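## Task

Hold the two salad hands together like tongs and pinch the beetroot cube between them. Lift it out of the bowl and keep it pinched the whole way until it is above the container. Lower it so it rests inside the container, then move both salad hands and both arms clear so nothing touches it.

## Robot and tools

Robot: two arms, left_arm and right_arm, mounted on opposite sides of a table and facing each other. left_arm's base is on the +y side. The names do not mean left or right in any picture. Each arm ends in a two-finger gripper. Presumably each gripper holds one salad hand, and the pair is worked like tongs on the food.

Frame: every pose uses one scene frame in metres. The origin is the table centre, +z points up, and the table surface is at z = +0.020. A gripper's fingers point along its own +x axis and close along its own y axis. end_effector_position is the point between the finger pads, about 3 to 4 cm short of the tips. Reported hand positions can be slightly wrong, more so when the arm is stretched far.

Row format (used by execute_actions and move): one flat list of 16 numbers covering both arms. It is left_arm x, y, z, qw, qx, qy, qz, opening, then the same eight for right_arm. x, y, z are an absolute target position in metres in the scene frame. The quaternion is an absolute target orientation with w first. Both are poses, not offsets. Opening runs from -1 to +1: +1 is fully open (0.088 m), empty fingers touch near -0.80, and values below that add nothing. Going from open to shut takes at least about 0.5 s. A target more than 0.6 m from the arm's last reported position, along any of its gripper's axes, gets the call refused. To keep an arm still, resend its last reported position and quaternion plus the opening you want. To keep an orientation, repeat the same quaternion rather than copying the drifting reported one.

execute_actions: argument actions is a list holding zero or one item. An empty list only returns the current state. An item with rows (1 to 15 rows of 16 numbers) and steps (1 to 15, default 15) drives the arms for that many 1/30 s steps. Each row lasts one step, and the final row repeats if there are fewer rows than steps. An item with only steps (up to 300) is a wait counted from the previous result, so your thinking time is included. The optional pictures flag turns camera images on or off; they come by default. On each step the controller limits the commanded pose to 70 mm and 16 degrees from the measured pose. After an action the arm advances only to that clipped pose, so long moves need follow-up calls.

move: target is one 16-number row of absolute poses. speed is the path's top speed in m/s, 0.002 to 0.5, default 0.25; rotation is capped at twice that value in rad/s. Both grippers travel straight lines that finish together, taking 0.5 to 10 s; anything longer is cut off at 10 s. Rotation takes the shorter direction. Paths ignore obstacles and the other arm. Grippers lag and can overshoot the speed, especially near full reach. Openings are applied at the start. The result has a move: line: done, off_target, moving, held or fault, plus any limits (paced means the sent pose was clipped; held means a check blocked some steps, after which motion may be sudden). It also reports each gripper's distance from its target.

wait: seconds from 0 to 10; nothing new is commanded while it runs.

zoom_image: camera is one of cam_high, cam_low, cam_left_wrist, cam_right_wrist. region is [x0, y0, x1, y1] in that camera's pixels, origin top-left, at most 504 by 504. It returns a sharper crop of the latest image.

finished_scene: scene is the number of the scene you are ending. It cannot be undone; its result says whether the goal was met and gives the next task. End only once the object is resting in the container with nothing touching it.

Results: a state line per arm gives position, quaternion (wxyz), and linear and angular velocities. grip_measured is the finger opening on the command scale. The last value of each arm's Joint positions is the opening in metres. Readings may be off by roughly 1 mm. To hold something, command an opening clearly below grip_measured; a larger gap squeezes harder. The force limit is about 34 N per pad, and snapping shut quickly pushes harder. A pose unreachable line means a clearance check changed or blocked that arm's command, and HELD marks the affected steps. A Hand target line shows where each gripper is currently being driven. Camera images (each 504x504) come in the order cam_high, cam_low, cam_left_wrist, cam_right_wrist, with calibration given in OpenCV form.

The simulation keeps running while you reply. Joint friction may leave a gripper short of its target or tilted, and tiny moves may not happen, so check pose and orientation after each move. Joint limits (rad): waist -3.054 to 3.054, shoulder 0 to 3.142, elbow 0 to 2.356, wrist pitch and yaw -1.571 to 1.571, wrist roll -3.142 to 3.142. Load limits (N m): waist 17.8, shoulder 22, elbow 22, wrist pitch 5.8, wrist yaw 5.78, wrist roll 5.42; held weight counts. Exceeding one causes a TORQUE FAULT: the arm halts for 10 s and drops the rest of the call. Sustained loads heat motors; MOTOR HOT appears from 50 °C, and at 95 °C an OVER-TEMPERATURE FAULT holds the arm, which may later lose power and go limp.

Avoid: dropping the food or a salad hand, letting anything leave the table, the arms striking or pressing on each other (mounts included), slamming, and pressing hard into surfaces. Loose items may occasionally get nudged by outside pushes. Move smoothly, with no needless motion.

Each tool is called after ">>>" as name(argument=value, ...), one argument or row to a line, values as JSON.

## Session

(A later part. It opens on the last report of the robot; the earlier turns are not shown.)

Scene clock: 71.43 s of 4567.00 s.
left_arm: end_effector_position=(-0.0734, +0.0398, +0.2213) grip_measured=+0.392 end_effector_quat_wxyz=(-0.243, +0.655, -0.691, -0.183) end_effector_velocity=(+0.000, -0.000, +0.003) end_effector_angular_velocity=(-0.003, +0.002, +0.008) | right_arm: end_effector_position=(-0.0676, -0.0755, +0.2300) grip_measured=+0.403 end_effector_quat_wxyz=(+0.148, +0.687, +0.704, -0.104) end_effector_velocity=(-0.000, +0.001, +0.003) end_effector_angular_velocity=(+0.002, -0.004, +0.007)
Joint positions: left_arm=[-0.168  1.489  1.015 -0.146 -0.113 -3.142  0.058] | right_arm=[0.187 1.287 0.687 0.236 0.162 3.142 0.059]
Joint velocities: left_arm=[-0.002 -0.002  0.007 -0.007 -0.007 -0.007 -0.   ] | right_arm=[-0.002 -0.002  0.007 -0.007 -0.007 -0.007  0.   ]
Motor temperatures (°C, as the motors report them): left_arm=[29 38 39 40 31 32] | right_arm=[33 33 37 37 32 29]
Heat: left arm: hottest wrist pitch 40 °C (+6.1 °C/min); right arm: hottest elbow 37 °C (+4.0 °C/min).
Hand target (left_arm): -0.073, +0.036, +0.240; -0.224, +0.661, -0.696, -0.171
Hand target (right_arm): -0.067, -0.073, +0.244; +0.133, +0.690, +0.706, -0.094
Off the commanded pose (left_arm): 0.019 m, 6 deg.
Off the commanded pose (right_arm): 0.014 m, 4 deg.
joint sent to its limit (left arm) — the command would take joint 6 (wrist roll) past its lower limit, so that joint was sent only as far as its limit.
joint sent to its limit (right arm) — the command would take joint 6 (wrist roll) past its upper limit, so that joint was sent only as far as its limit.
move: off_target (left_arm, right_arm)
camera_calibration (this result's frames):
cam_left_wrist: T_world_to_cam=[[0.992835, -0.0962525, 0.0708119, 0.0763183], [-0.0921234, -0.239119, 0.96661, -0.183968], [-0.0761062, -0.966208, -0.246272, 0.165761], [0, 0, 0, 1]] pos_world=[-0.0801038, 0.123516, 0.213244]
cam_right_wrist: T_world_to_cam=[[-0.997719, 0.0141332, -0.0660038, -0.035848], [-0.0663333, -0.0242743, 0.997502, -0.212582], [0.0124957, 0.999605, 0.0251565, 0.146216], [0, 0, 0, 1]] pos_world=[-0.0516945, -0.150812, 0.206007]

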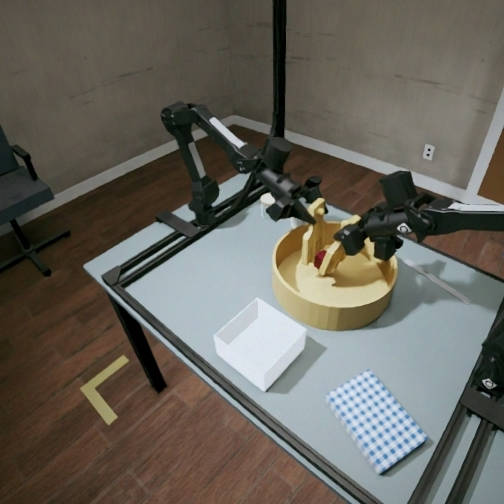

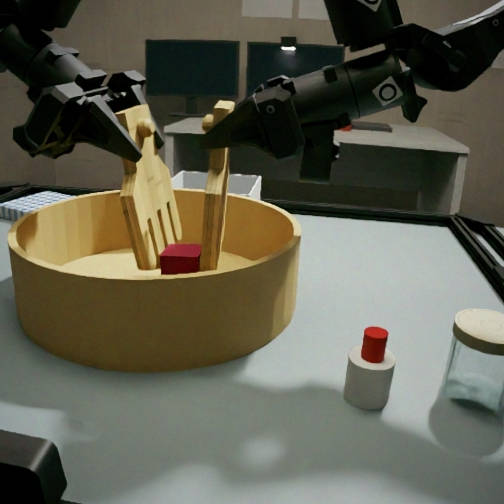

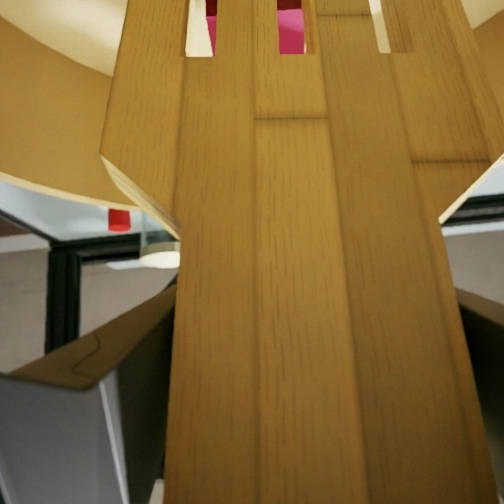

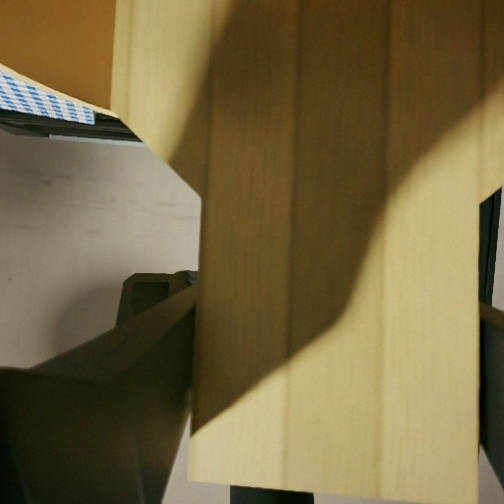

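>>> move(
  target=[-0.073,0.038,0.196,0.201,-0.678,0.678,0.201,-1, -0.067,-0.074,0.204,-0.117,-0.697,-0.697,0.117,-1],
  speed=0.03,
)

>>> move(
  target=[-0.073,0.062,0.19,0.201,-0.678,0.678,0.201,-1, -0.067,-0.108,0.195,-0.08,-0.703,-0.703,0.08,-1],
  speed=0.05,
)

>>> move(
  target=[-0.076,0.05,0.181,0.201,-0.678,0.678,0.201,-1, -0.067,-0.094,0.184,-0.08,-0.703,-0.703,0.08,-1],
  speed=0.03,
)

>>> zoom_image(
  camera="cam_high",
  region=[270, 200, 380, 310],
)

Scene clock: 74.53 s of 4567.00 s.
left_arm: end_effector_position=(-0.0731, +0.0396, +0.1970) grip_measured=+0.391 end_effector_quat_wxyz=(-0.228, +0.659, -0.696, -0.172) end_effector_velocity=(+0.000, +0.002, -0.003) end_effector_angular_velocity=(+0.002, +0.014, +0.016) | right_arm: end_effector_position=(-0.0673, -0.0758, +0.2018) grip_measured=+0.403 end_effector_quat_wxyz=(+0.139, +0.688, +0.705, -0.098) end_effector_velocity=(-0.000, +0.000, +0.000) end_effector_angular_velocity=(+0.012, -0.002, +0.007)
Joint positions: left_arm=[-0.167  1.508  0.902  0.027 -0.113 -3.142  0.058] | right_arm=[0.186 1.347 0.585 0.42  0.162 3.142 0.059]
Joint velocities: left_arm=[-0.002 -0.002 -0.012  0.007 -0.007 -0.022  0.   ] | right_arm=[-0.002  0.002 -0.007  0.022 -0.007 -0.007  0.   ]
Motor temperatures (°C, as the motors report them): left_arm=[29 38 39 41 31 32] | right_arm=[33 33 37 37 32 29]
Heat: left arm: hottest wrist pitch 41 °C (+7.1 °C/min); right arm: hottest elbow 37 °C (+4.0 °C/min).
Hand target (left_arm): -0.073, +0.038, +0.196; -0.225, +0.661, -0.695, -0.170
Hand target (right_arm): -0.067, -0.074, +0.204; +0.134, +0.690, +0.705, -0.095
Off the commanded pose (left_arm): 0.002 m, 5 deg.
Off the commanded pose (right_arm): 0.003 m, 4 deg.
joint sent to its limit (left arm) — the command would take joint 6 (wrist roll) past its lower limit, so that joint was sent only as far as its limit.
joint sent to its limit (right arm) — the command would take joint 6 (wrist roll) past its upper limit, so that joint was sent only as far as its limit.
move: off_target (left_arm, right_arm)
camera_calibration (this result's frames):
cam_left_wrist: T_world_to_cam=[[0.993354, -0.0930741, 0.0677175, 0.0783122], [-0.0853446, -0.200827, 0.975902, -0.163335], [-0.0772318, -0.975195, -0.207435, 0.152201], [0, 0, 0, 1]] pos_world=[-0.0799768, 0.122913, 0.185668]
cam_right_wrist: T_world_to_cam=[[-0.997974, 0.0163045, -0.0614992, -0.0381091], [-0.0621947, -0.0462814, 0.99699, -0.185688], [0.0134092, 0.998795, 0.0472017, 0.142802], [0, 0, 0, 1]] pos_world=[-0.0514955, -0.150602, 0.176045]

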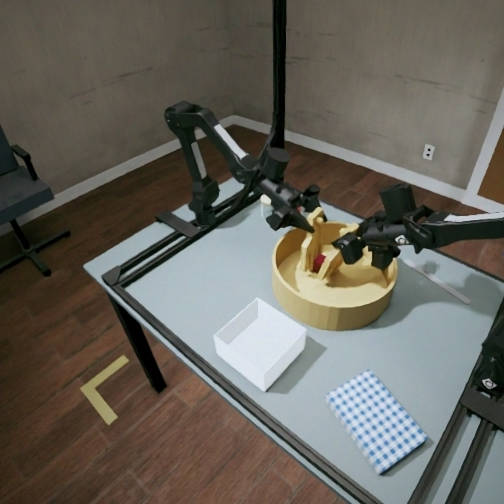

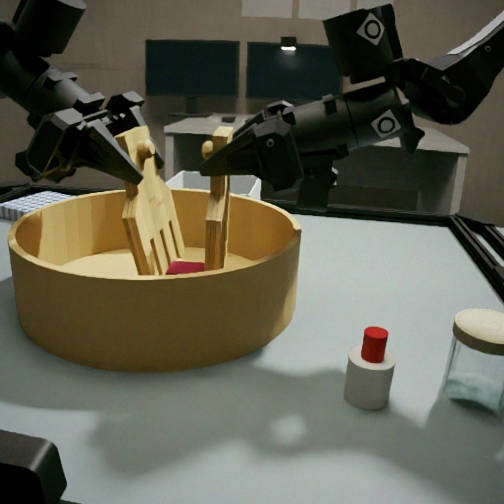

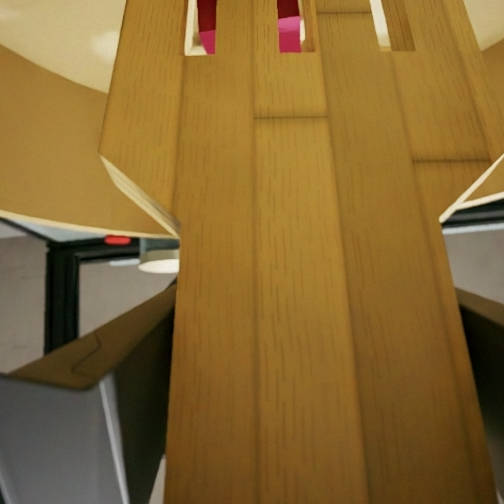

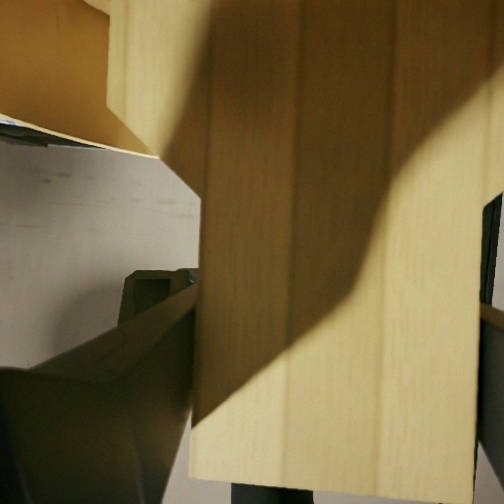

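Scene clock: 76.10 s of 4567.00 s.
left_arm: end_effector_position=(-0.0725, +0.0600, +0.1869) grip_measured=+0.391 end_effector_quat_wxyz=(-0.231, +0.657, -0.697, -0.172) end_effector_velocity=(+0.003, +0.004, -0.002) end_effector_angular_velocity=(+0.007, +0.001, +0.013) | right_arm: end_effector_position=(-0.0666, -0.1068, +0.1912) grip_measured=+0.403 end_effector_quat_wxyz=(+0.100, +0.696, +0.708, -0.065) end_effector_velocity=(+0.003, -0.003, +0.002) end_effector_angular_velocity=(+0.018, -0.009, -0.017)
Joint positions: left_arm=[-0.174  1.445  0.807  0.054 -0.115 -3.142  0.058] | right_arm=[0.218 1.274 0.383 0.65  0.202 3.142 0.059]
Joint velocities: left_arm=[ 0.002 -0.012 -0.012 -0.007 -0.007 -0.007 -0.   ] | right_arm=[ 0.002 -0.012 -0.017  0.022  0.022 -0.007 -0.   ]
Motor temperatures (°C, as the motors report them): left_arm=[29 38 39 41 31 32] | right_arm=[33 33 37 37 32 29]
Heat: left arm: hottest wrist pitch 41 °C (+7.1 °C/min); right arm: hottest elbow 37 °C (+4.1 °C/min).
Hand target (left_arm): -0.073, +0.062, +0.190; -0.226, +0.659, -0.697, -0.168
Hand target (right_arm): -0.067, -0.108, +0.195; +0.093, +0.698, +0.708, -0.061
Off the commanded pose (left_arm): 0.004 m, 6 deg.
Off the commanded pose (right_arm): 0.004 m, 3 deg.
joint sent to its limit (left arm) — the command would take joint 6 (wrist roll) past its lower limit, so that joint was sent only as far as its limit.
joint sent to its limit (right arm) — the command would take joint 6 (wrist roll) past its upper limit, so that joint was sent only as far as its limit.
move: off_target (left_arm, right_arm)
camera_calibration (this result's frames):
cam_left_wrist: T_world_to_cam=[[0.992662, -0.0990715, 0.0693351, 0.0802236], [-0.0885343, -0.204888, 0.974773, -0.149168], [-0.0823663, -0.973759, -0.212156, 0.170454], [0, 0, 0, 1]] pos_world=[-0.0788017, 0.143366, 0.176005]
cam_right_wrist: T_world_to_cam=[[-0.998323, 0.0291278, -0.0500293, -0.0384557], [-0.0537898, -0.147243, 0.987637, -0.184976], [0.0214012, 0.988671, 0.148563, 0.154354], [0, 0, 0, 1]] pos_world=[-0.0516444, -0.178722, 0.157834]

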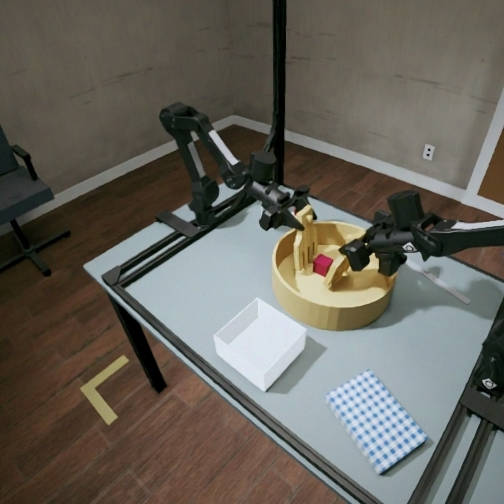

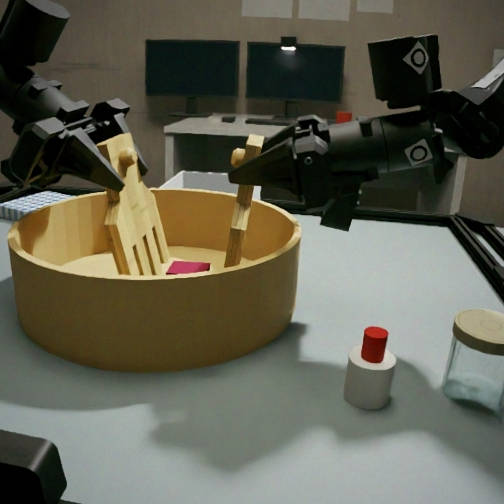

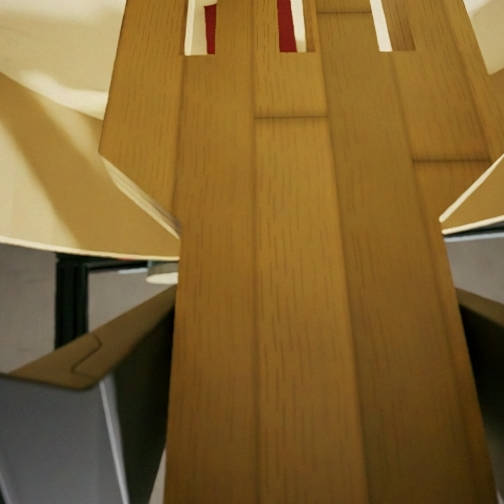

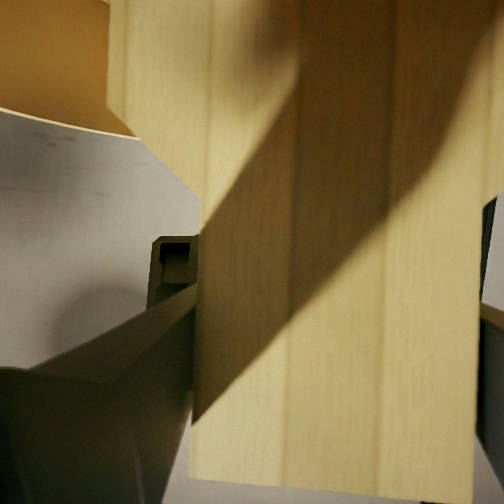

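Scene clock: 78.00 s of 4567.00 s.
left_arm: end_effector_position=(-0.0745, +0.0525, +0.1828) grip_measured=+0.391 end_effector_quat_wxyz=(-0.225, +0.659, -0.698, -0.166) end_effector_velocity=(+0.002, -0.002, +0.002) end_effector_angular_velocity=(-0.020, +0.002, +0.035) | right_arm: end_effector_position=(-0.0671, -0.0965, +0.1834) grip_measured=+0.403 end_effector_quat_wxyz=(+0.094, +0.699, +0.707, -0.061) end_effector_velocity=(-0.000, +0.000, -0.002) end_effector_angular_velocity=(-0.003, +0.008, +0.003)
Joint positions: left_arm=[-0.178  1.481  0.806  0.108 -0.121 -3.142  0.058] | right_arm=[0.212 1.367 0.388 0.754 0.201 3.142 0.059]
Joint velocities: left_arm=[-0.007  0.002 -0.002  0.022 -0.037 -0.022 -0.   ] | right_arm=[-0.002  0.007 -0.002  0.007 -0.007  0.007 -0.   ]
Motor temperatures (°C, as the motors report them): left_arm=[29 38 39 41 31 32] | right_arm=[33 33 37 38 32 29]
Heat: left arm: hottest wrist pitch 41 °C (+7.0 °C/min); right arm: hottest wrist pitch 38 °C (+5.0 °C/min).
Hand target (left_arm): -0.076, +0.050, +0.181; -0.226, +0.659, -0.697, -0.167
Hand target (right_arm): -0.067, -0.094, +0.184; +0.092, +0.699, +0.707, -0.062
Off the commanded pose (left_arm): 0.003 m, 6 deg.
Off the commanded pose (right_arm): 0.003 m, 3 deg.
joint sent to its limit (left arm) — the command would take joint 6 (wrist roll) past its lower limit, so that joint was sent only as far as its limit.
joint sent to its limit (right arm) — the command would take joint 6 (wrist roll) past its upper limit, so that joint was sent only as far as its limit.
move: off_target (left_arm, right_arm)
camera_calibration (this result's frames):
cam_left_wrist: T_world_to_cam=[[0.992755, -0.096868, 0.0710991, 0.0813568], [-0.0883945, -0.187939, 0.978195, -0.148332], [-0.0813935, -0.977392, -0.19514, 0.159268], [0, 0, 0, 1]] pos_world=[-0.0809157, 0.135671, 0.170393]
cam_right_wrist: T_world_to_cam=[[-0.998362, 0.0340785, -0.0459614, -0.0398824], [-0.0508991, -0.162042, 0.98547, -0.176626], [0.0261356, 0.986195, 0.163511, 0.142671], [0, 0, 0, 1]] pos_world=[-0.052536, -0.167963, 0.148898]

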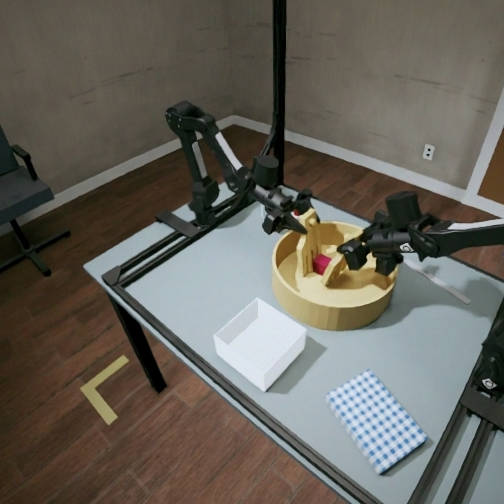

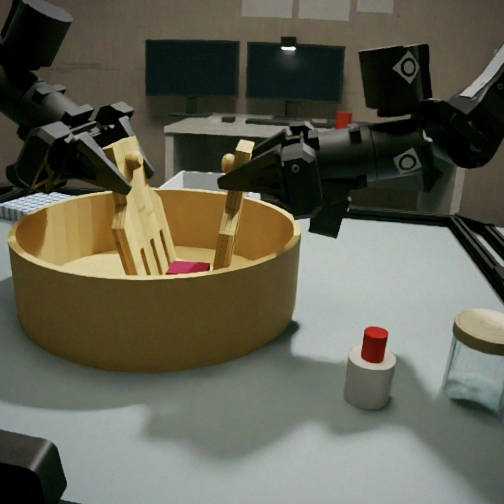

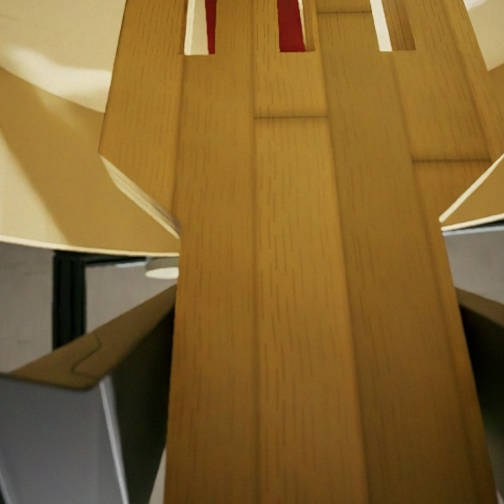

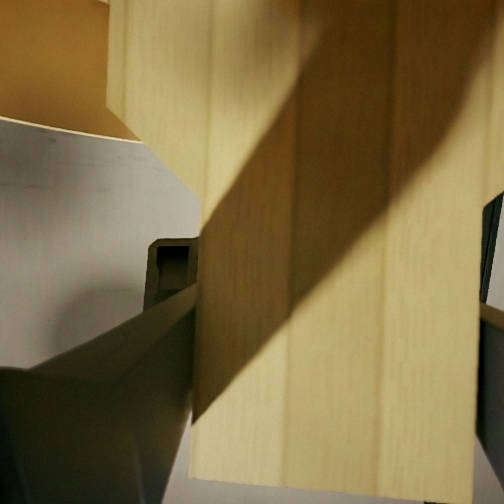

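Region (270, 200, 380, 310) of cam_high's 504x504 image, scaled by 4.582, with more detail than that image has.

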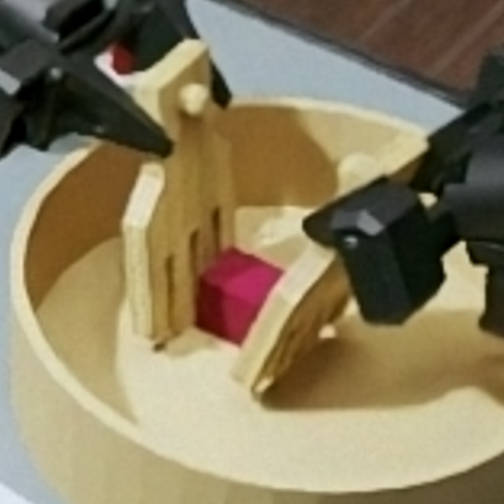

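>>> execute_actions(
  actions=[
    {"rows":[[-0.078,0.048,0.184,0.201,-0.678,0.678,0.201,-1,-0.069,-0.092,0.186,-0.08,-0.703,-0.703,0.08,-1],[-0.078,0.048,0.184,0.201,-0.678,0.678,0.201,-1,-0.069,-0.092,0.186,-0.08,-0.703,-0.703,0.08,-1],[-0.078,0.046,0.186,0.201,-0.678,0.678,0.201,-1,-0.07,-0.09,0.188,-0.08,-0.703,-0.703,0.08,-1],[-0.079,0.046,0.186,0.201,-0.678,0.678,0.201,-1,-0.07,-0.09,0.188,-0.08,-0.703,-0.703,0.08,-1],[-0.079,0.044,0.188,0.201,-0.678,0.678,0.201,-1,-0.071,-0.088,0.19,-0.08,-0.703,-0.703,0.08,-1],[-0.08,0.044,0.188,0.201,-0.678,0.678,0.201,-1,-0.071,-0.088,0.19,-0.08,-0.703,-0.703,0.08,-1],[-0.08,0.042,0.19,0.201,-0.678,0.678,0.201,-1,-0.072,-0.086,0.192,-0.08,-0.703,-0.703,0.08,-1],[-0.08,0.041,0.191,0.201,-0.678,0.678,0.201,-1,-0.072,-0.085,0.192,-0.08,-0.703,-0.703,0.08,-1],[-0.08,0.04,0.192,0.201,-0.678,0.678,0.201,-1,-0.072,-0.084,0.193,-0.08,-0.703,-0.703,0.08,-1],[-0.08,0.039,0.193,0.201,-0.678,0.678,0.201,-1,-0.072,-0.083,0.194,-0.08,-0.703,-0.703,0.08,-1],[-0.08,0.038,0.194,0.201,-0.678,0.678,0.201,-1,-0.072,-0.082,0.195,-0.08,-0.703,-0.703,0.08,-1]]},
  ],
  pictures=false,
)

>>> execute_actions(
  actions=[
    {"rows":[[-0.08,0.036,0.197,0.201,-0.678,0.678,0.201,-1,-0.072,-0.08,0.197,-0.08,-0.703,-0.703,0.08,-1],[-0.08,0.036,0.197,0.201,-0.678,0.678,0.201,-1,-0.072,-0.08,0.197,-0.08,-0.703,-0.703,0.08,-1],[-0.08,0.035,0.2,0.201,-0.678,0.678,0.201,-1,-0.072,-0.079,0.2,-0.08,-0.703,-0.703,0.08,-1],[-0.08,0.035,0.2,0.201,-0.678,0.678,0.201,-1,-0.072,-0.079,0.2,-0.08,-0.703,-0.703,0.08,-1],[-0.08,0.034,0.203,0.201,-0.678,0.678,0.201,-1,-0.072,-0.078,0.203,-0.08,-0.703,-0.703,0.08,-1],[-0.08,0.034,0.203,0.201,-0.678,0.678,0.201,-1,-0.072,-0.078,0.203,-0.08,-0.703,-0.703,0.08,-1],[-0.08,0.033,0.206,0.201,-0.678,0.678,0.201,-1,-0.072,-0.077,0.206,-0.08,-0.703,-0.703,0.08,-1],[-0.08,0.033,0.206,0.201,-0.678,0.678,0.201,-1,-0.072,-0.077,0.206,-0.08,-0.703,-0.703,0.08,-1],[-0.08,0.032,0.21,0.201,-0.678,0.678,0.201,-1,-0.072,-0.076,0.209,-0.08,-0.703,-0.703,0.08,-1],[-0.08,0.032,0.21,0.201,-0.678,0.678,0.201,-1,-0.072,-0.076,0.209,-0.08,-0.703,-0.703,0.08,-1],[-0.08,0.032,0.214,0.201,-0.678,0.678,0.201,-1,-0.072,-0.076,0.213,-0.08,-0.703,-0.703,0.08,-1],[-0.08,0.032,0.218,0.201,-0.678,0.678,0.201,-1,-0.072,-0.076,0.217,-0.08,-0.703,-0.703,0.08,-1]]},
  ],
)

Scene clock: 80.30 s of 4567.00 s.
left_arm: end_effector_position=(-0.0780, +0.0439, +0.1860) grip_measured=+0.392 end_effector_quat_wxyz=(-0.233, +0.657, -0.696, -0.170) end_effector_velocity=(-0.001, -0.004, -0.000) end_effector_angular_velocity=(+0.045, -0.006, +0.008) | right_arm: end_effector_position=(-0.0704, -0.0867, +0.1875) grip_measured=+0.403 end_effector_quat_wxyz=(+0.100, +0.697, +0.707, -0.065) end_effector_velocity=(-0.003, +0.004, -0.004) end_effector_angular_velocity=(-0.041, -0.014, +0.011)
Joint positions: left_arm=[-0.185  1.514  0.865  0.063 -0.127 -3.143  0.058] | right_arm=[0.216 1.388 0.442 0.707 0.201 3.142 0.059]
Joint velocities: left_arm=[-0.002  0.022  0.056 -0.081 -0.007 -0.007 -0.   ] | right_arm=[ 0.002  0.007  0.032 -0.066 -0.007 -0.007 -0.   ]
Motor temperatures (°C, as the motors report them): left_arm=[29 38 39 41 31 32] | right_arm=[33 33 37 38 32 29]
Heat: left arm: hottest wrist pitch 41 °C (+7.1 °C/min); right arm: hottest wrist pitch 38 °C (+5.1 °C/min).
Hand target (left_arm): -0.080, +0.038, +0.194; -0.226, +0.659, -0.698, -0.165
Hand target (right_arm): -0.072, -0.082, +0.195; +0.092, +0.698, +0.707, -0.061
Off the commanded pose (left_arm): 0.010 m, 6 deg.
Off the commanded pose (right_arm): 0.009 m, 3 deg.
joint sent to its limit (left arm) — the command would take joint 6 (wrist roll) past its lower limit, so that joint was sent only as far as its limit.
joint sent to its limit (right arm) — the command would take joint 6 (wrist roll) past its upper limit, so that joint was sent only as far as its limit.
Steps of this call (steps 1 to 54: nothing new was sent; steps 55 to 69: all 15 steps of this action). Readings (end_effector_position):
55: left_arm (-0.0748, +0.0520, +0.1830) | right_arm (-0.0672, -0.0959, +0.1837)
56: left_arm (-0.0750, +0.0517, +0.1830) | right_arm (-0.0672, -0.0955, +0.1839)
58: left_arm (-0.0753, +0.0509, +0.1833) | right_arm (-0.0675, -0.0944, +0.1841)
62: left_arm (-0.0769, +0.0480, +0.1844) | right_arm (-0.0689, -0.0914, +0.1851)
69: the state above

Scene clock: 80.80 s of 4567.00 s.
left_arm: end_effector_position=(-0.0792, +0.0377, +0.2002) grip_measured=+0.392 end_effector_quat_wxyz=(-0.240, +0.655, -0.694, -0.176) end_effector_velocity=(-0.002, -0.011, +0.033) end_effector_angular_velocity=(-0.007, +0.015, +0.016) | right_arm: end_effector_position=(-0.0718, -0.0811, +0.1964) grip_measured=+0.403 end_effector_quat_wxyz=(+0.112, +0.696, +0.706, -0.073) end_effector_velocity=(+0.001, +0.005, +0.038) end_effector_angular_velocity=(+0.022, -0.018, -0.004)
Joint positions: left_arm=[-0.185  1.52   0.946 -0.03  -0.127 -3.143  0.058] | right_arm=[0.216 1.368 0.502 0.598 0.201 3.143 0.059]
Joint velocities: left_arm=[-0.002 -0.002  0.129 -0.125 -0.007 -0.022 -0.   ] | right_arm=[-0.002 -0.095  0.095 -0.168  0.007 -0.022 -0.   ]
Motor temperatures (°C, as the motors report them): left_arm=[29 38 39 41 31 32] | right_arm=[33 33 37 38 32 29]
Heat: left arm: hottest wrist pitch 41 °C (+7.0 °C/min); right arm: hottest wrist pitch 38 °C (+5.0 °C/min).
Hand target (left_arm): -0.080, +0.032, +0.218; -0.225, +0.659, -0.698, -0.166
Hand target (right_arm): -0.072, -0.076, +0.217; +0.092, +0.698, +0.707, -0.061
Off the commanded pose (left_arm): 0.019 m, 6 deg.
Off the commanded pose (right_arm): 0.021 m, 4 deg.
joint sent to its limit (left arm) — the command would take joint 6 (wrist roll) past its lower limit, so that joint was sent only as far as its limit.
joint sent to its limit (right arm) — the command would take joint 6 (wrist roll) past its upper limit, so that joint was sent only as far as its limit.
Steps of this call (steps 1 to 15: all 15 steps of this action). Readings (end_effector_position):
1: left_arm (-0.0781, +0.0435, +0.1864) | right_arm (-0.0705, -0.0864, +0.1875)
2: left_arm (-0.0781, +0.0432, +0.1866) | right_arm (-0.0706, -0.0859, +0.1877)
4: left_arm (-0.0782, +0.0426, +0.1872) | right_arm (-0.0708, -0.0850, +0.1880)
8: left_arm (-0.0785, +0.0413, +0.1903) | right_arm (-0.0712, -0.0831, +0.1887)
15: the state above
camera_calibration (this result's frames):
cam_left_wrist: T_world_to_cam=[[0.991906, -0.10121, 0.0766696, 0.082378], [-0.0977287, -0.223066, 0.969892, -0.166375], [-0.0810605, -0.969535, -0.231151, 0.154799], [0, 0, 0, 1]] pos_world=[-0.0854228, 0.121308, 0.190832]
cam_right_wrist: T_world_to_cam=[[-0.998032, 0.028671, -0.0557731, -0.0429534], [-0.0588338, -0.120212, 0.991003, -0.185461], [0.0217085, 0.992334, 0.121662, 0.13381], [0, 0, 0, 1]] pos_world=[-0.0566851, -0.153848, 0.165117]

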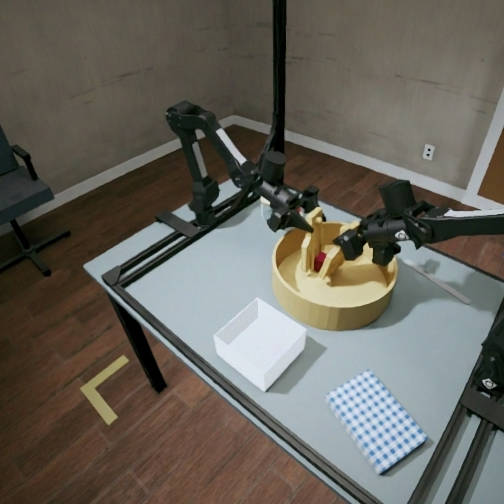

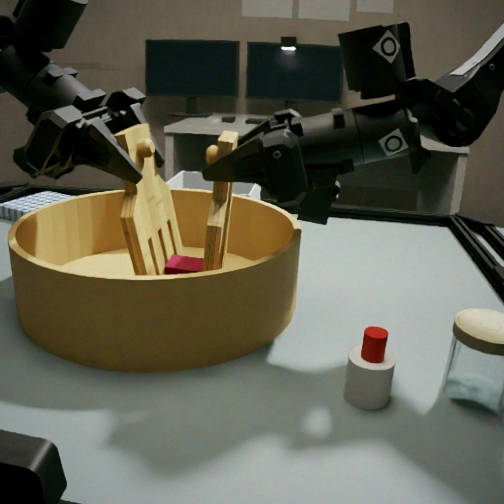

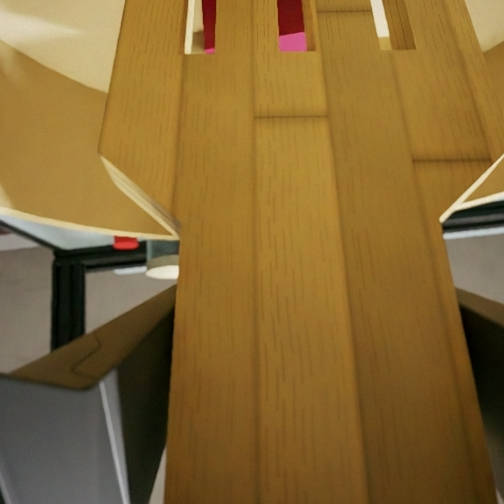

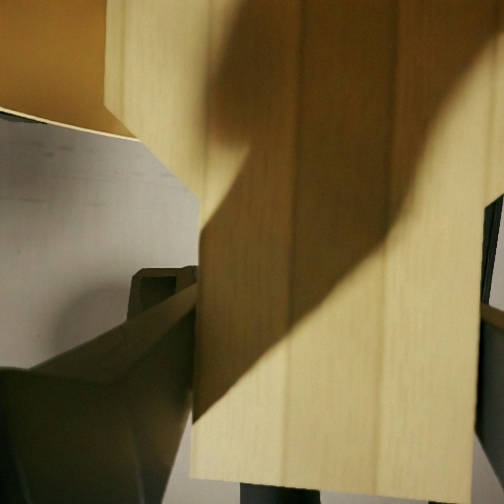

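Better. Continue up.

>>> execute_actions(
  actions=[
    {"rows":[[-0.08,0.032,0.222,0.201,-0.678,0.678,0.201,-1,-0.072,-0.075,0.222,-0.08,-0.703,-0.703,0.08,-1],[-0.08,0.032,0.226,0.201,-0.678,0.678,0.201,-1,-0.072,-0.075,0.226,-0.08,-0.703,-0.703,0.08,-1],[-0.08,0.032,0.23,0.201,-0.678,0.678,0.201,-1,-0.072,-0.075,0.23,-0.08,-0.703,-0.703,0.08,-1],[-0.08,0.032,0.234,0.201,-0.678,0.678,0.201,-1,-0.072,-0.075,0.234,-0.08,-0.703,-0.703,0.08,-1],[-0.08,0.032,0.238,0.201,-0.678,0.678,0.201,-1,-0.072,-0.075,0.238,-0.08,-0.703,-0.703,0.08,-1],[-0.08,0.032,0.242,0.201,-0.678,0.678,0.201,-1,-0.072,-0.075,0.242,-0.08,-0.703,-0.703,0.08,-1],[-0.08,0.031,0.246,0.201,-0.678,0.678,0.201,-1,-0.072,-0.074,0.246,-0.08,-0.703,-0.703,0.08,-1],[-0.08,0.031,0.25,0.201,-0.678,0.678,0.201,-1,-0.072,-0.074,0.25,-0.08,-0.703,-0.703,0.08,-1],[-0.08,0.031,0.254,0.201,-0.678,0.678,0.201,-1,-0.072,-0.074,0.254,-0.08,-0.703,-0.703,0.08,-1]]},
  ],
  pictures=false,
)

>>> wait(
  seconds=0.3,
)

Scene clock: 82.03 s of 4567.00 s.
left_arm: end_effector_position=(-0.0799, +0.0341, +0.2363) grip_measured=+0.392 end_effector_quat_wxyz=(-0.240, +0.655, -0.694, -0.176) end_effector_velocity=(+0.002, -0.002, +0.022) end_effector_angular_velocity=(+0.021, -0.002, +0.013) | right_arm: end_effector_position=(-0.0731, -0.0763, +0.2387) grip_measured=+0.403 end_effector_quat_wxyz=(+0.105, +0.695, +0.707, -0.069) end_effector_velocity=(-0.003, +0.002, +0.017) end_effector_angular_velocity=(-0.037, -0.010, +0.021)
Joint positions: left_arm=[-0.185  1.498  1.073 -0.18  -0.127 -3.143  0.058] | right_arm=[0.216 1.283 0.622 0.408 0.198 3.143 0.059]
Joint velocities: left_arm=[ 0.002 -0.002  0.1   -0.125 -0.007 -0.007  0.   ] | right_arm=[-0.002 -0.032  0.085 -0.154 -0.022 -0.007 -0.   ]
Motor temperatures (°C, as the motors report them): left_arm=[29 38 40 42 31 32] | right_arm=[33 33 37 38 32 29]
Heat: left arm: hottest wrist pitch 42 °C (+8.1 °C/min); right arm: hottest wrist pitch 38 °C (+5.1 °C/min).
Hand target (left_arm): -0.080, +0.031, +0.254; -0.225, +0.659, -0.698, -0.166
Hand target (right_arm): -0.072, -0.074, +0.254; +0.092, +0.698, +0.707, -0.061
Off the commanded pose (left_arm): 0.018 m, 6 deg.
Off the commanded pose (right_arm): 0.015 m, 3 deg.
joint sent to its limit (left arm) — the command would take joint 6 (wrist roll) past its lower limit, so that joint was sent only as far as its limit.
joint sent to its limit (right arm) — the command would take joint 6 (wrist roll) past its upper limit, so that joint was sent only as far as its limit.
Steps of this call (steps 1 to 22: nothing new was sent; steps 23 to 37: all 15 steps of this action). Readings (end_effector_position):
23: left_arm (-0.0794, +0.0369, +0.2037) | right_arm (-0.0719, -0.0801, +0.2009)
24: left_arm (-0.0794, +0.0368, +0.2043) | right_arm (-0.0720, -0.0799, +0.2020)
26: left_arm (-0.0795, +0.0366, +0.2067) | right_arm (-0.0721, -0.0794, +0.2068)
30: left_arm (-0.0795, +0.0366, +0.2168) | right_arm (-0.0726, -0.0786, +0.2203)
37: the state above

Scene clock: 82.33 s of 4567.00 s.
left_arm: end_effector_position=(-0.0800, +0.0338, +0.2387) grip_measured=+0.392 end_effector_quat_wxyz=(-0.241, +0.655, -0.694, -0.176) end_effector_velocity=(+0.002, -0.001, +0.007) end_effector_angular_velocity=(-0.014, -0.004, +0.020) | right_arm: end_effector_position=(-0.0730, -0.0757, +0.2403) grip_measured=+0.402 end_effector_quat_wxyz=(+0.107, +0.696, +0.707, -0.070) end_effector_velocity=(+0.002, +0.000, +0.003) end_effector_angular_velocity=(-0.003, -0.006, +0.002)
Joint positions: left_arm=[-0.185  1.498  1.084 -0.193 -0.126 -3.143  0.058] | right_arm=[0.215 1.282 0.631 0.394 0.198 3.143 0.059]
Joint velocities: left_arm=[-0.002 -0.007  0.012 -0.007 -0.022 -0.007 -0.   ] | right_arm=[-0.007 -0.007  0.012 -0.022 -0.007 -0.007 -0.   ]
Motor temperatures (°C, as the motors report them): left_arm=[29 38 40 42 31 32] | right_arm=[33 33 37 38 32 29]
Heat: left arm: hottest wrist pitch 42 °C (+8.1 °C/min); right arm: hottest wrist pitch 38 °C (+5.1 °C/min).
Hand target (left_arm): -0.080, +0.031, +0.254; -0.225, +0.659, -0.698, -0.166
Hand target (right_arm): -0.072, -0.074, +0.254; +0.092, +0.698, +0.707, -0.061
Off the commanded pose (left_arm): 0.016 m, 6 deg.
Off the commanded pose (right_arm): 0.014 m, 3 deg.
Steps of this call (steps 1 to 9: nothing new was sent). Readings (end_effector_position):
1: left_arm (-0.0800, +0.0340, +0.2370) | right_arm (-0.0732, -0.0762, +0.2392)
2: left_arm (-0.0800, +0.0339, +0.2375) | right_arm (-0.0732, -0.0761, +0.2395)
4: left_arm (-0.0800, +0.0339, +0.2379) | right_arm (-0.0731, -0.0759, +0.2398)
8: left_arm (-0.0801, +0.0337, +0.2387) | right_arm (-0.0730, -0.0758, +0.2403)
9: the state above
camera_calibration (this result's frames):
cam_left_wrist: T_world_to_cam=[[0.991864, -0.101668, 0.0766119, 0.079844], [-0.0979325, -0.224892, 0.96945, -0.204477], [-0.0813326, -0.969065, -0.233018, 0.160231], [0, 0, 0, 1]] pos_world=[-0.0861873, 0.117407, 0.22945]
cam_right_wrist: T_world_to_cam=[[-0.998236, 0.0278241, -0.0524422, -0.0427447], [-0.0556564, -0.131242, 0.989787, -0.228687], [0.0206573, 0.99096, 0.132559, 0.120428], [0, 0, 0, 1]] pos_world=[-0.057885, -0.148163, 0.208146]

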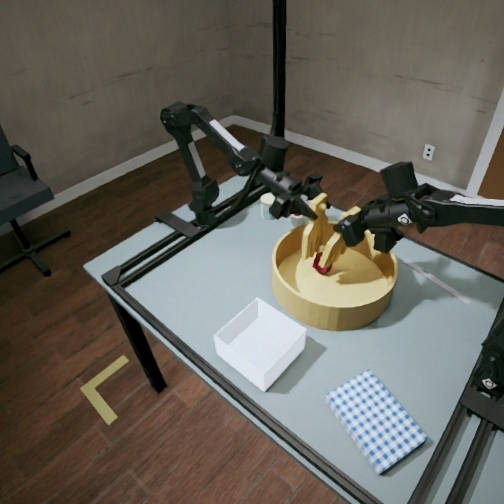

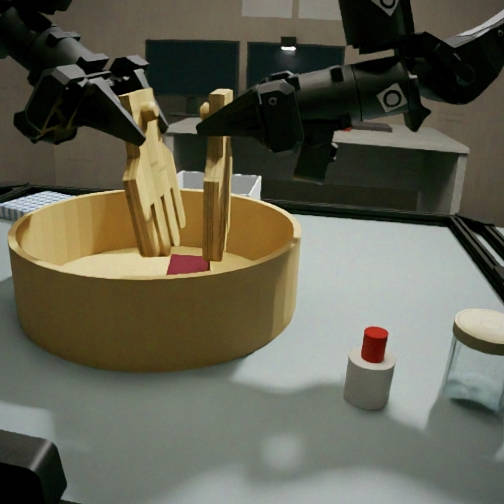

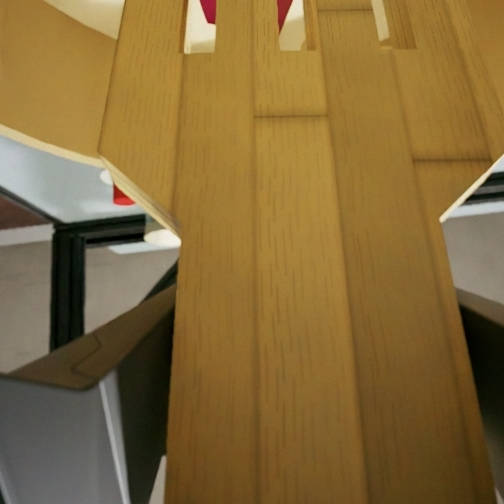

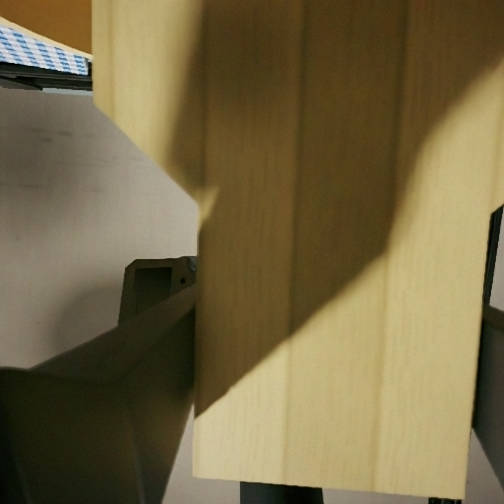

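>>> move(
  target=[-0.08,0.08,0.23,0.201,-0.678,0.678,0.201,-1, -0.065,-0.125,0.225,-0.08,-0.703,-0.703,0.08,-1],
  speed=0.1,
)

>>> move(
  target=[-0.08,0.08,0.23,0.201,-0.678,0.678,0.201,-1, -0.065,-0.15,0.205,-0.354,-0.612,-0.612,0.354,0],
  speed=0.12,
)

Scene clock: 84.73 s of 4567.00 s.
left_arm: end_effector_position=(-0.0796, +0.0777, +0.2278) grip_measured=+0.391 end_effector_quat_wxyz=(-0.234, +0.653, -0.701, -0.165) end_effector_velocity=(+0.001, +0.003, -0.001) end_effector_angular_velocity=(-0.005, -0.005, +0.015) | right_arm: end_effector_position=(-0.0649, -0.1236, +0.2228) grip_measured=+0.402 end_effector_quat_wxyz=(+0.098, +0.697, +0.708, -0.063) end_effector_velocity=(-0.001, -0.004, -0.002) end_effector_angular_velocity=(-0.003, -0.006, +0.011)
Joint positions: left_arm=[-0.209  1.325  0.878 -0.134 -0.137 -3.143  0.058] | right_arm=[0.227 1.083 0.422 0.427 0.211 3.143 0.059]
Joint velocities: left_arm=[-0.007 -0.012 -0.017  0.007 -0.022 -0.007 -0.   ] | right_arm=[ 0.002 -0.017 -0.012 -0.007 -0.007 -0.007  0.   ]
Motor temperatures (°C, as the motors report them): left_arm=[29 39 40 42 31 32] | right_arm=[33 33 38 38 32 29]
Heat: left arm: hottest wrist pitch 42 °C (+7.0 °C/min); right arm: hottest elbow 38 °C (+5.0 °C/min).
Hand target (left_arm): -0.080, +0.080, +0.230; -0.230, +0.655, -0.702, -0.161
Hand target (right_arm): -0.065, -0.125, +0.226; +0.093, +0.698, +0.708, -0.059
Off the commanded pose (left_arm): 0.003 m, 7 deg.
Off the commanded pose (right_arm): 0.003 m, 3 deg.
joint sent to its limit (left arm) — the command would take joint 6 (wrist roll) past its lower limit, so that joint was sent only as far as its limit.
joint sent to its limit (right arm) — the command would take joint 6 (wrist roll) past its upper limit, so that joint was sent only as far as its limit.
move: off_target (left_arm, right_arm)
camera_calibration (this result's frames):
cam_left_wrist: T_world_to_cam=[[0.990129, -0.115, 0.0801224, 0.0848515], [-0.10191, -0.198242, 0.974841, -0.187627], [-0.0962232, -0.973383, -0.208005, 0.193719], [0, 0, 0, 1]] pos_world=[-0.0844948, 0.161125, 0.216403]
cam_right_wrist: T_world_to_cam=[[-0.998328, 0.0289591, -0.0500338, -0.0346719], [-0.0538975, -0.153259, 0.986715, -0.219082], [0.0209062, 0.987762, 0.154564, 0.164733], [0, 0, 0, 1]] pos_world=[-0.0498658, -0.195289, 0.188975]

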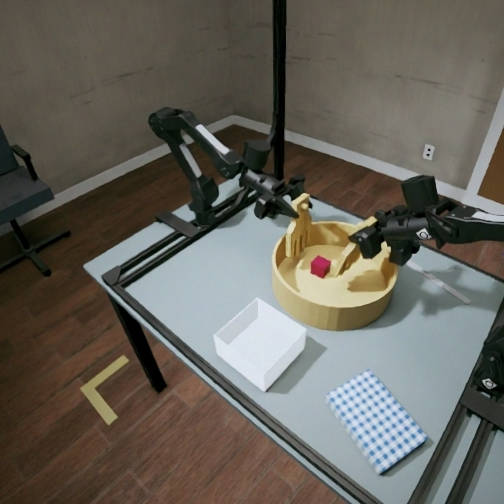

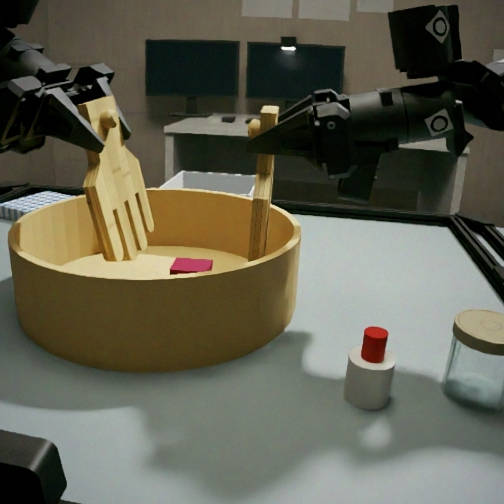

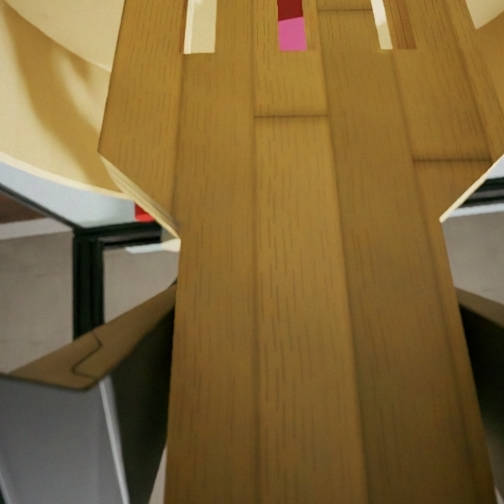

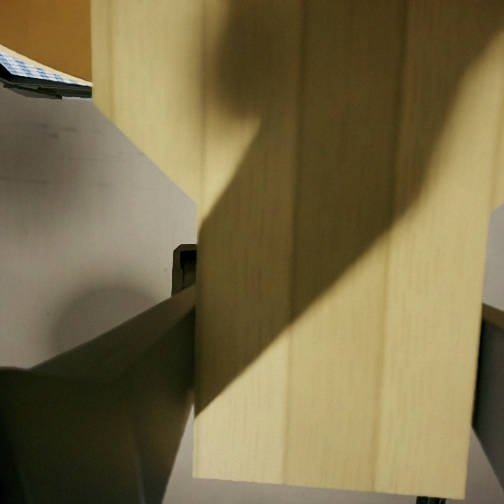

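Scene clock: 88.60 s of 4567.00 s.
left_arm: end_effector_position=(-0.0797, +0.0779, +0.2276) grip_measured=+0.391 end_effector_quat_wxyz=(-0.234, +0.653, -0.702, -0.165) end_effector_velocity=(+0.000, +0.002, -0.001) end_effector_angular_velocity=(+0.007, +0.013, +0.016) | right_arm: end_effector_position=(-0.0578, -0.1414, +0.2199) grip_measured=+0.400 end_effector_quat_wxyz=(+0.361, +0.594, +0.653, -0.301) end_effector_velocity=(-0.000, -0.002, -0.004) end_effector_angular_velocity=(-0.027, -0.002, +0.008)
Joint positions: left_arm=[-0.21   1.324  0.876 -0.132 -0.137 -3.143  0.058] | right_arm=[ 0.14   1.28   1.061 -0.759  0.044  3.144  0.059]
Joint velocities: left_arm=[-0.002 -0.002 -0.002 -0.007 -0.007 -0.022  0.   ] | right_arm=[-0.002  0.012  0.007 -0.022 -0.007 -0.007  0.   ]
Motor temperatures (°C, as the motors report them): left_arm=[29 39 40 42 31 32] | right_arm=[33 33 38 38 32 29]
Heat: left arm: hottest wrist pitch 42 °C (+7.0 °C/min); right arm: hottest elbow 38 °C (+5.0 °C/min).
Hand target (left_arm): -0.080, +0.080, +0.230; -0.230, +0.655, -0.702, -0.161
Hand target (right_arm): -0.064, -0.150, +0.206; +0.381, +0.571, +0.652, -0.322
Off the commanded pose (left_arm): 0.003 m, 7 deg.
Off the commanded pose (right_arm): 0.019 m, 8 deg.
joint sent to its limit (left arm) — the command would take joint 6 (wrist roll) past its lower limit, so that joint was sent only as far as its limit.
joint sent to its limit (right arm) — the command would take joint 6 (wrist roll) past its upper limit, so that joint was sent only as far as its limit.
move: off_target (left_arm, right_arm)
camera_calibration (this result's frames):
cam_left_wrist: T_world_to_cam=[[0.990118, -0.114999, 0.080259, 0.0849082], [-0.101968, -0.197466, 0.974992, -0.187513], [-0.0962745, -0.973541, -0.207241, 0.193682], [0, 0, 0, 1]] pos_world=[-0.0845428, 0.161294, 0.216148]
cam_right_wrist: T_world_to_cam=[[-0.994398, -0.0778752, -0.0714776, -0.0374374], [-0.10274, 0.55301, 0.826816, -0.0864175], [-0.0248606, 0.829527, -0.557913, 0.314288], [0, 0, 0, 1]] pos_world=[-0.0382928, -0.215836, 0.244121]

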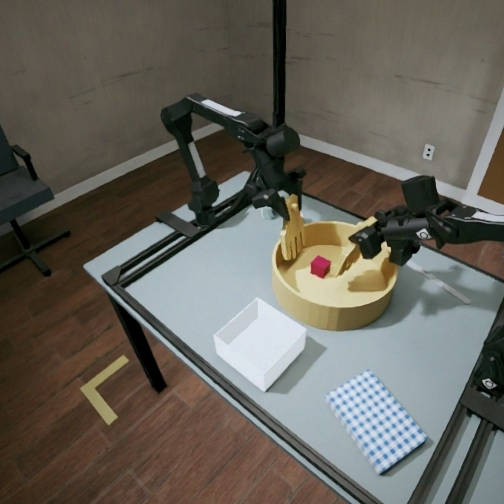

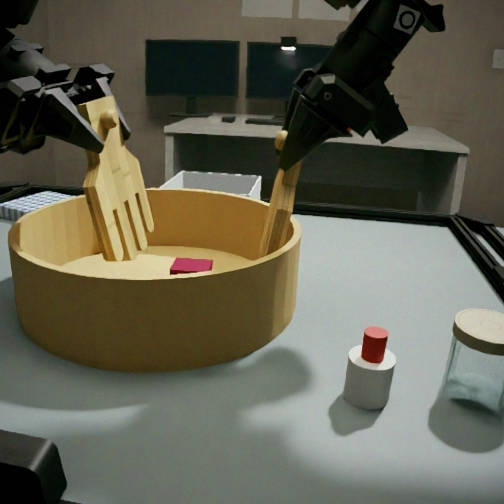

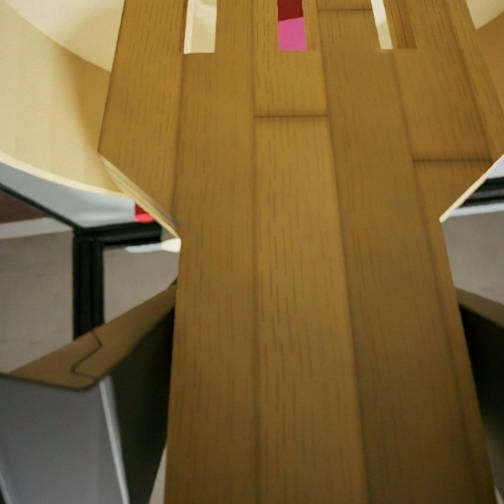

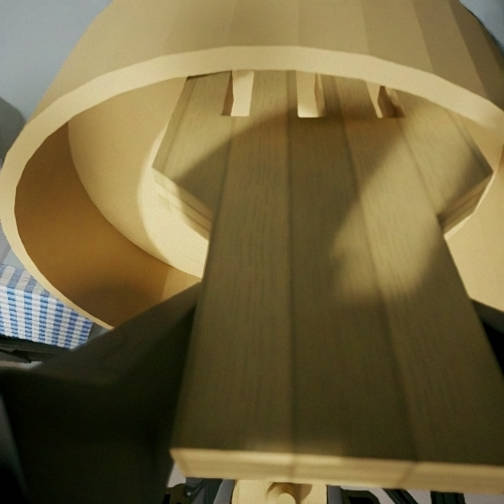

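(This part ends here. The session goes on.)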